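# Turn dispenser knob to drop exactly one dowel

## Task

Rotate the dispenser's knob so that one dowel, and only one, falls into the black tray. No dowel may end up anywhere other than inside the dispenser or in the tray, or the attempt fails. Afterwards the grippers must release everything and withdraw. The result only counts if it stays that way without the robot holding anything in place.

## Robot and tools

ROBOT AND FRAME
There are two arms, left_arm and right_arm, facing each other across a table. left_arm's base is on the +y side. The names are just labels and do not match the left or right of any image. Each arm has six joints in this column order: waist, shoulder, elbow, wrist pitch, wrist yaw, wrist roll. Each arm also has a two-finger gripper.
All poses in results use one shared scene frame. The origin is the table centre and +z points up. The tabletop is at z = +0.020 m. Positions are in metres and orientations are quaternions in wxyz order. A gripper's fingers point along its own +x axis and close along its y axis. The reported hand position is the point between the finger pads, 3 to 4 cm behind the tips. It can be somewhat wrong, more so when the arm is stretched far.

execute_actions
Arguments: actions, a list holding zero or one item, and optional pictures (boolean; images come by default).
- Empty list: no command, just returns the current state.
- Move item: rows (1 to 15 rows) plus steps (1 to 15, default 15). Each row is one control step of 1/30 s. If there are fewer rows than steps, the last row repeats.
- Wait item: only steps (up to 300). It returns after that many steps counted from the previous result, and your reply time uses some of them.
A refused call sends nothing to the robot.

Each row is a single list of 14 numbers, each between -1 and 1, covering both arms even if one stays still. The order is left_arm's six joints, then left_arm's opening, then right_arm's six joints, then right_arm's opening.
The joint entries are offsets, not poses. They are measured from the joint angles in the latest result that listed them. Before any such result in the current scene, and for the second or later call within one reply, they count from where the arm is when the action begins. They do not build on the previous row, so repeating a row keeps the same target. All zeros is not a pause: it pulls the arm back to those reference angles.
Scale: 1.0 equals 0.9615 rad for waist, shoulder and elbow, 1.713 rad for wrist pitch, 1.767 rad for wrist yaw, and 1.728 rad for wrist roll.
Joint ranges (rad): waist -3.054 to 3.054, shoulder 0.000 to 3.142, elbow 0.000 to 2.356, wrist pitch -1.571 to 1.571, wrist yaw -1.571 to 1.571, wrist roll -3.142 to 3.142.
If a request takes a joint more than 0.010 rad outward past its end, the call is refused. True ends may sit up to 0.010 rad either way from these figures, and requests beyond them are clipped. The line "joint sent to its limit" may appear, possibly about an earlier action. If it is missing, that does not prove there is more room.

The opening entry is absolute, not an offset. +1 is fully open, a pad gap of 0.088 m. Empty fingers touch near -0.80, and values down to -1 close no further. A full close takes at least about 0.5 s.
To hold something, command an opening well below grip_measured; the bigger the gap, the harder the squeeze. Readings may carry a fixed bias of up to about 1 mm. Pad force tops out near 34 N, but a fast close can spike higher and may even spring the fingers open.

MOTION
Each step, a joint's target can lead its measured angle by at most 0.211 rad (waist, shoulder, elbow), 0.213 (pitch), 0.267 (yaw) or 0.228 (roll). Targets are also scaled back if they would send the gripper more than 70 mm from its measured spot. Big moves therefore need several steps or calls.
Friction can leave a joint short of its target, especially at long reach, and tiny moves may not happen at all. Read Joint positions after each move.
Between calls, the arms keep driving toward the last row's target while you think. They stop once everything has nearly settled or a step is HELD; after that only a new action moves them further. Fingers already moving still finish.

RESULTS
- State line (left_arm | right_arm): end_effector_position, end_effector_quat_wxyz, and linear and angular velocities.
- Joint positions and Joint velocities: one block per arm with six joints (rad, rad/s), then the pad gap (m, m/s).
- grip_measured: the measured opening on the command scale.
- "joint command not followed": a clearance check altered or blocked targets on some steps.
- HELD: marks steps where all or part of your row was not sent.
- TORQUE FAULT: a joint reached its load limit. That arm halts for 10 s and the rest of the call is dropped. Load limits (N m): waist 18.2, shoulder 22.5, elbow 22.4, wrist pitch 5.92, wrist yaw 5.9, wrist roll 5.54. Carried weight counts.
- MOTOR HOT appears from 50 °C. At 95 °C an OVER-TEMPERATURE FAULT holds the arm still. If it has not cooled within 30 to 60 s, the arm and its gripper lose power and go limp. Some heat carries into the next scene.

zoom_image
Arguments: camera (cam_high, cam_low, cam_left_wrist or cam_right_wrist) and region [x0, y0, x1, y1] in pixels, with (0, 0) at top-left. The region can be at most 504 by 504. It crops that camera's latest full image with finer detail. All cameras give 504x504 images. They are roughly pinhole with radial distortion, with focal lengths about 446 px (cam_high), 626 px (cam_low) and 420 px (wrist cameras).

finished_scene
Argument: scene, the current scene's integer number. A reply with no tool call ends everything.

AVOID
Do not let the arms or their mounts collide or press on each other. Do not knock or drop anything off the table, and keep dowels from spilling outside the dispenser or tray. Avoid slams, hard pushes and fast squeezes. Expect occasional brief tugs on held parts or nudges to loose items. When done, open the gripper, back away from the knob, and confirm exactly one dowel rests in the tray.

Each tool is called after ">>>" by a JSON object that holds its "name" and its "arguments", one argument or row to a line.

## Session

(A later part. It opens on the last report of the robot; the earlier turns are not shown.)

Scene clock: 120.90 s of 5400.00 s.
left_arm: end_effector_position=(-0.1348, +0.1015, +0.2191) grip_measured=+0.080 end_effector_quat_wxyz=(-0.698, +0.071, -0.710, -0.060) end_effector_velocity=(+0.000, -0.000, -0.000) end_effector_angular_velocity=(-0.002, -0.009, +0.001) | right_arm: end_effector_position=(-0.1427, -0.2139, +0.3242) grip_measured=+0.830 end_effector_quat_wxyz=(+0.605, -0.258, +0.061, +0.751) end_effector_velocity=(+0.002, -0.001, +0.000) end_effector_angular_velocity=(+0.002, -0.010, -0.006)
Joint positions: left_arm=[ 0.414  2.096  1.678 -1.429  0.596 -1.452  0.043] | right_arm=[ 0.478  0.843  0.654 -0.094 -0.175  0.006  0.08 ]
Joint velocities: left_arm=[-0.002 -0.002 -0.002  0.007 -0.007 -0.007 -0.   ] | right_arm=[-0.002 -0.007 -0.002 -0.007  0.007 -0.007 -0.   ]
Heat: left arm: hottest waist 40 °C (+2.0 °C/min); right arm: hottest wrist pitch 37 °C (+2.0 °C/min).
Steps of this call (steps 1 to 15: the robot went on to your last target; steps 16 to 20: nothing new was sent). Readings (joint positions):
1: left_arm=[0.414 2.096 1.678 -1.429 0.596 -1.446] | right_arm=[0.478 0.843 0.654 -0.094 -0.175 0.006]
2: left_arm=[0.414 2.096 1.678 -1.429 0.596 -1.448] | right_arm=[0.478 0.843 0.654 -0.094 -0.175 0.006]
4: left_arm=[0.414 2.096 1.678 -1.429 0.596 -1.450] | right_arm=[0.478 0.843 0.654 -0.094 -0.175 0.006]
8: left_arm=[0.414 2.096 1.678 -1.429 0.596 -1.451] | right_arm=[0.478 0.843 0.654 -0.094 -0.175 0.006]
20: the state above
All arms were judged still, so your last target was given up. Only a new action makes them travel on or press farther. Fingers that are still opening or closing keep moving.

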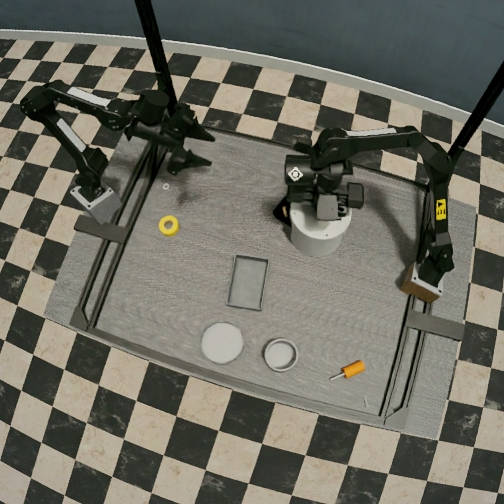

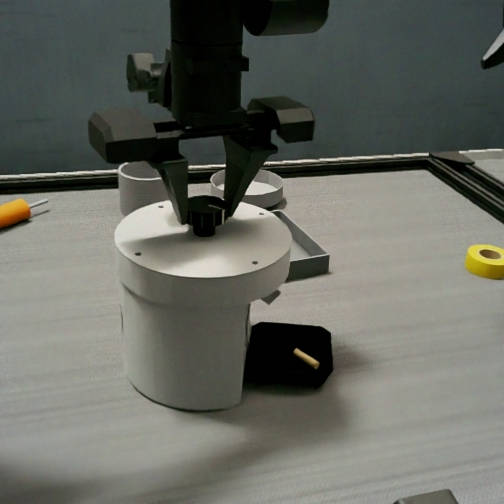

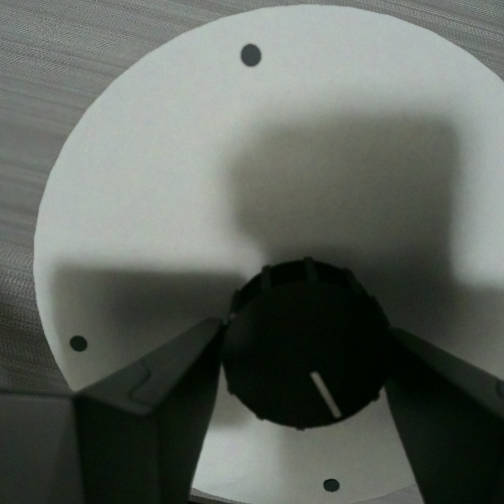

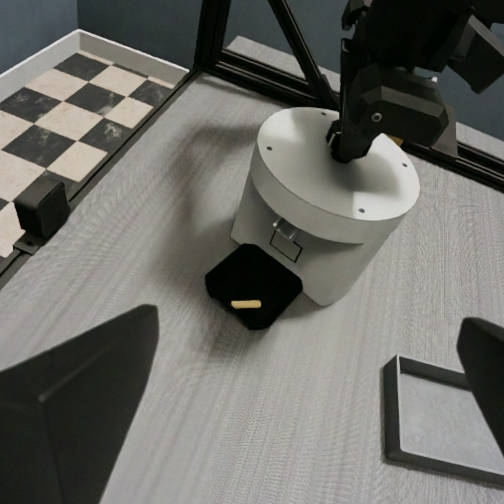

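>>> {"name": "execute_actions", "arguments": {
  "actions": [
    {"rows":[[0,0,0,0,0,0,1,0,0,0,0,0,0,0.83]],"steps":12}
  ],
  "pictures": false
}}

>>> {"name": "execute_actions", "arguments": {
  "actions": [
    {"rows":[[0.012,0.009,0.04,-0.022,0,0,1,0,0,0,0,0,0,0.83],[0.024,0.018,0.08,-0.044,0,0,1,0,0,0,0,0,0,0.83],[0.035,0.026,0.125,-0.066,0,0,1,0,0,0,0,0,0,0.83]],"steps":12}
  ],
  "pictures": false
}}

>>> {"name": "execute_actions", "arguments": {
  "actions": [
    {"rows":[[0,-0.08,0,0,0,0,1,0,0,0,0,0,0,0.83],[0,-0.16,0,0,0,0,1,0,0,0,0,0,0,0.83],[0,-0.24,0,0,0,0,1,0,0,0,0,0,0,0.83],[0,-0.32,0,0,0,0,1,0,0,0,0,0,0,0.83],[0,-0.4,0,0,0,0,1,0,0,0,0,0,0,0.83]],"steps":15}
  ]
}}

Scene clock: 126.30 s of 5400.00 s.
left_arm: end_effector_position=(-0.1348, +0.1016, +0.2191) grip_measured=+0.977 end_effector_quat_wxyz=(-0.698, +0.071, -0.710, -0.061) end_effector_velocity=(-0.001, +0.002, +0.001) end_effector_angular_velocity=(+0.006, -0.007, +0.007) | right_arm: end_effector_position=(-0.1427, -0.2139, +0.3242) grip_measured=+0.830 end_effector_quat_wxyz=(+0.605, -0.258, +0.061, +0.751) end_effector_velocity=(-0.000, -0.001, +0.000) end_effector_angular_velocity=(-0.001, -0.017, +0.013)
Joint positions: left_arm=[ 0.414  2.096  1.678 -1.43   0.596 -1.452  0.087] | right_arm=[ 0.478  0.843  0.654 -0.094 -0.175  0.006  0.08 ]
Joint velocities: left_arm=[-0.002 -0.007 -0.002 -0.007 -0.007 -0.007  0.044] | right_arm=[-0.002 -0.002  0.002 -0.007 -0.007 -0.022 -0.   ]
Heat: left arm: hottest waist 40 °C (+2.0 °C/min); right arm: hottest wrist pitch 37 °C (+2.0 °C/min).
Steps of this call (steps 1 to 90: nothing new was sent; then 2.00 s passed at rest; steps 91 to 102: all 12 steps of this action). Readings (joint positions):
91: left_arm=[0.414 2.096 1.678 -1.430 0.596 -1.452] | right_arm=[0.478 0.843 0.654 -0.094 -0.175 0.006]
92: left_arm=[0.414 2.096 1.678 -1.430 0.596 -1.452] | right_arm=[0.478 0.843 0.654 -0.094 -0.175 0.006]
94: left_arm=[0.414 2.096 1.678 -1.430 0.596 -1.452] | right_arm=[0.478 0.843 0.654 -0.094 -0.175 0.006]
98: left_arm=[0.414 2.096 1.678 -1.430 0.596 -1.452] | right_arm=[0.478 0.843 0.654 -0.094 -0.175 0.006]
102: the state above

Scene clock: 126.70 s of 5400.00 s.
left_arm: end_effector_position=(-0.1370, +0.1009, +0.2453) grip_measured=+1.000 end_effector_quat_wxyz=(-0.694, +0.087, -0.711, -0.069) end_effector_velocity=(-0.002, +0.005, +0.003) end_effector_angular_velocity=(+0.034, -0.011, +0.037) | right_arm: end_effector_position=(-0.1427, -0.2139, +0.3242) grip_measured=+0.830 end_effector_quat_wxyz=(+0.605, -0.258, +0.061, +0.751) end_effector_velocity=(+0.000, -0.001, -0.002) end_effector_angular_velocity=(-0.006, -0.017, +0.012)
Joint positions: left_arm=[ 0.449  2.109  1.783 -1.534  0.596 -1.452  0.088] | right_arm=[ 0.478  0.843  0.654 -0.094 -0.175  0.006  0.08 ]
Joint velocities: left_arm=[-0.002  0.007  0.027 -0.051 -0.022 -0.022  0.   ] | right_arm=[-0.002 -0.002 -0.002 -0.007 -0.007 -0.022 -0.   ]
Heat: left arm: hottest waist 40 °C (+2.0 °C/min); right arm: hottest wrist pitch 37 °C (+2.0 °C/min).
Steps of this call (steps 1 to 12: all 12 steps of this action). Readings (joint positions):
1: left_arm=[0.414 2.096 1.681 -1.435 0.596 -1.452] | right_arm=[0.478 0.843 0.654 -0.094 -0.175 0.006]
2: left_arm=[0.417 2.099 1.692 -1.451 0.596 -1.453] | right_arm=[0.478 0.843 0.654 -0.094 -0.175 0.006]
4: left_arm=[0.427 2.106 1.728 -1.489 0.596 -1.452] | right_arm=[0.478 0.843 0.654 -0.094 -0.175 0.006]
8: left_arm=[0.446 2.107 1.775 -1.522 0.596 -1.452] | right_arm=[0.478 0.843 0.654 -0.094 -0.175 0.006]
12: the state above

Scene clock: 127.20 s of 5400.00 s.
left_arm: end_effector_position=(-0.2147, +0.1437, +0.3369) grip_measured=+1.000 end_effector_quat_wxyz=(-0.715, +0.122, -0.678, +0.118) end_effector_velocity=(+0.007, -0.002, -0.006) end_effector_angular_velocity=(+0.028, -0.004, +0.043) | right_arm: end_effector_position=(-0.1427, -0.2139, +0.3242) grip_measured=+0.830 end_effector_quat_wxyz=(+0.605, -0.258, +0.061, +0.751) end_effector_velocity=(-0.002, -0.001, -0.002) end_effector_angular_velocity=(-0.012, +0.001, +0.018)
Joint positions: left_arm=[ 0.449  1.728  1.791 -1.533  0.596 -1.452  0.088] | right_arm=[ 0.478  0.843  0.654 -0.094 -0.175  0.006  0.08 ]
Joint velocities: left_arm=[-0.002  0.022 -0.002 -0.007 -0.022 -0.022  0.   ] | right_arm=[-0.002  0.002  0.002 -0.007 -0.022 -0.007  0.   ]
Heat: left arm: hottest waist 40 °C (+2.0 °C/min); right arm: hottest wrist pitch 37 °C (+1.0 °C/min).
Steps of this call (steps 1 to 15: all 15 steps of this action). Readings (joint positions):
1: left_arm=[0.449 2.102 1.783 -1.534 0.596 -1.452] | right_arm=[0.478 0.843 0.654 -0.094 -0.175 0.006]
2: left_arm=[0.449 2.086 1.783 -1.534 0.596 -1.452] | right_arm=[0.478 0.843 0.654 -0.094 -0.175 0.006]
4: left_arm=[0.449 2.023 1.779 -1.533 0.595 -1.452] | right_arm=[0.478 0.843 0.654 -0.094 -0.175 0.006]
8: left_arm=[0.449 1.835 1.780 -1.533 0.595 -1.452] | right_arm=[0.478 0.843 0.654 -0.094 -0.175 0.006]
15: the state above

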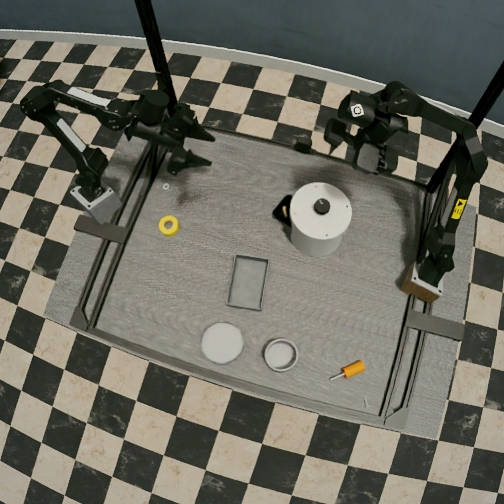

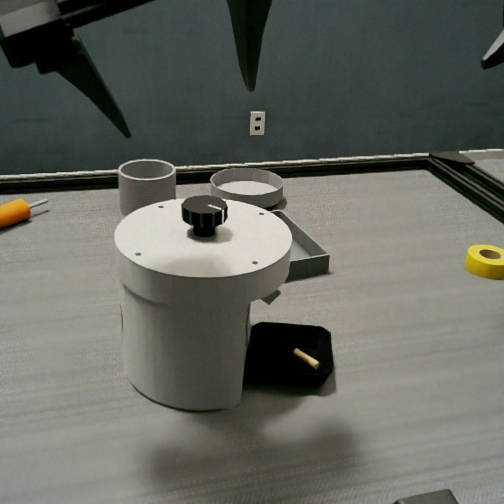

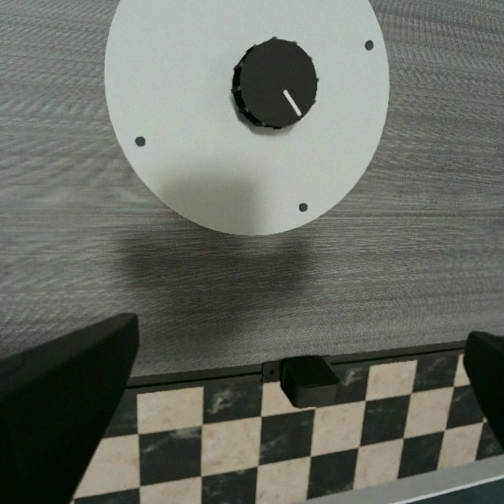

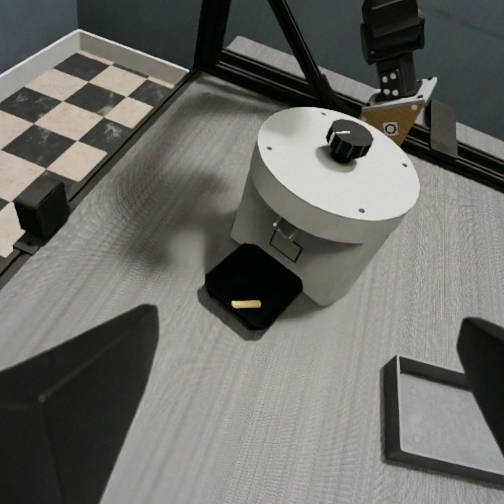

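>>> {"name": "finished_scene", "arguments": {
  "scene": 2
}}

The scene is finished: the task was done.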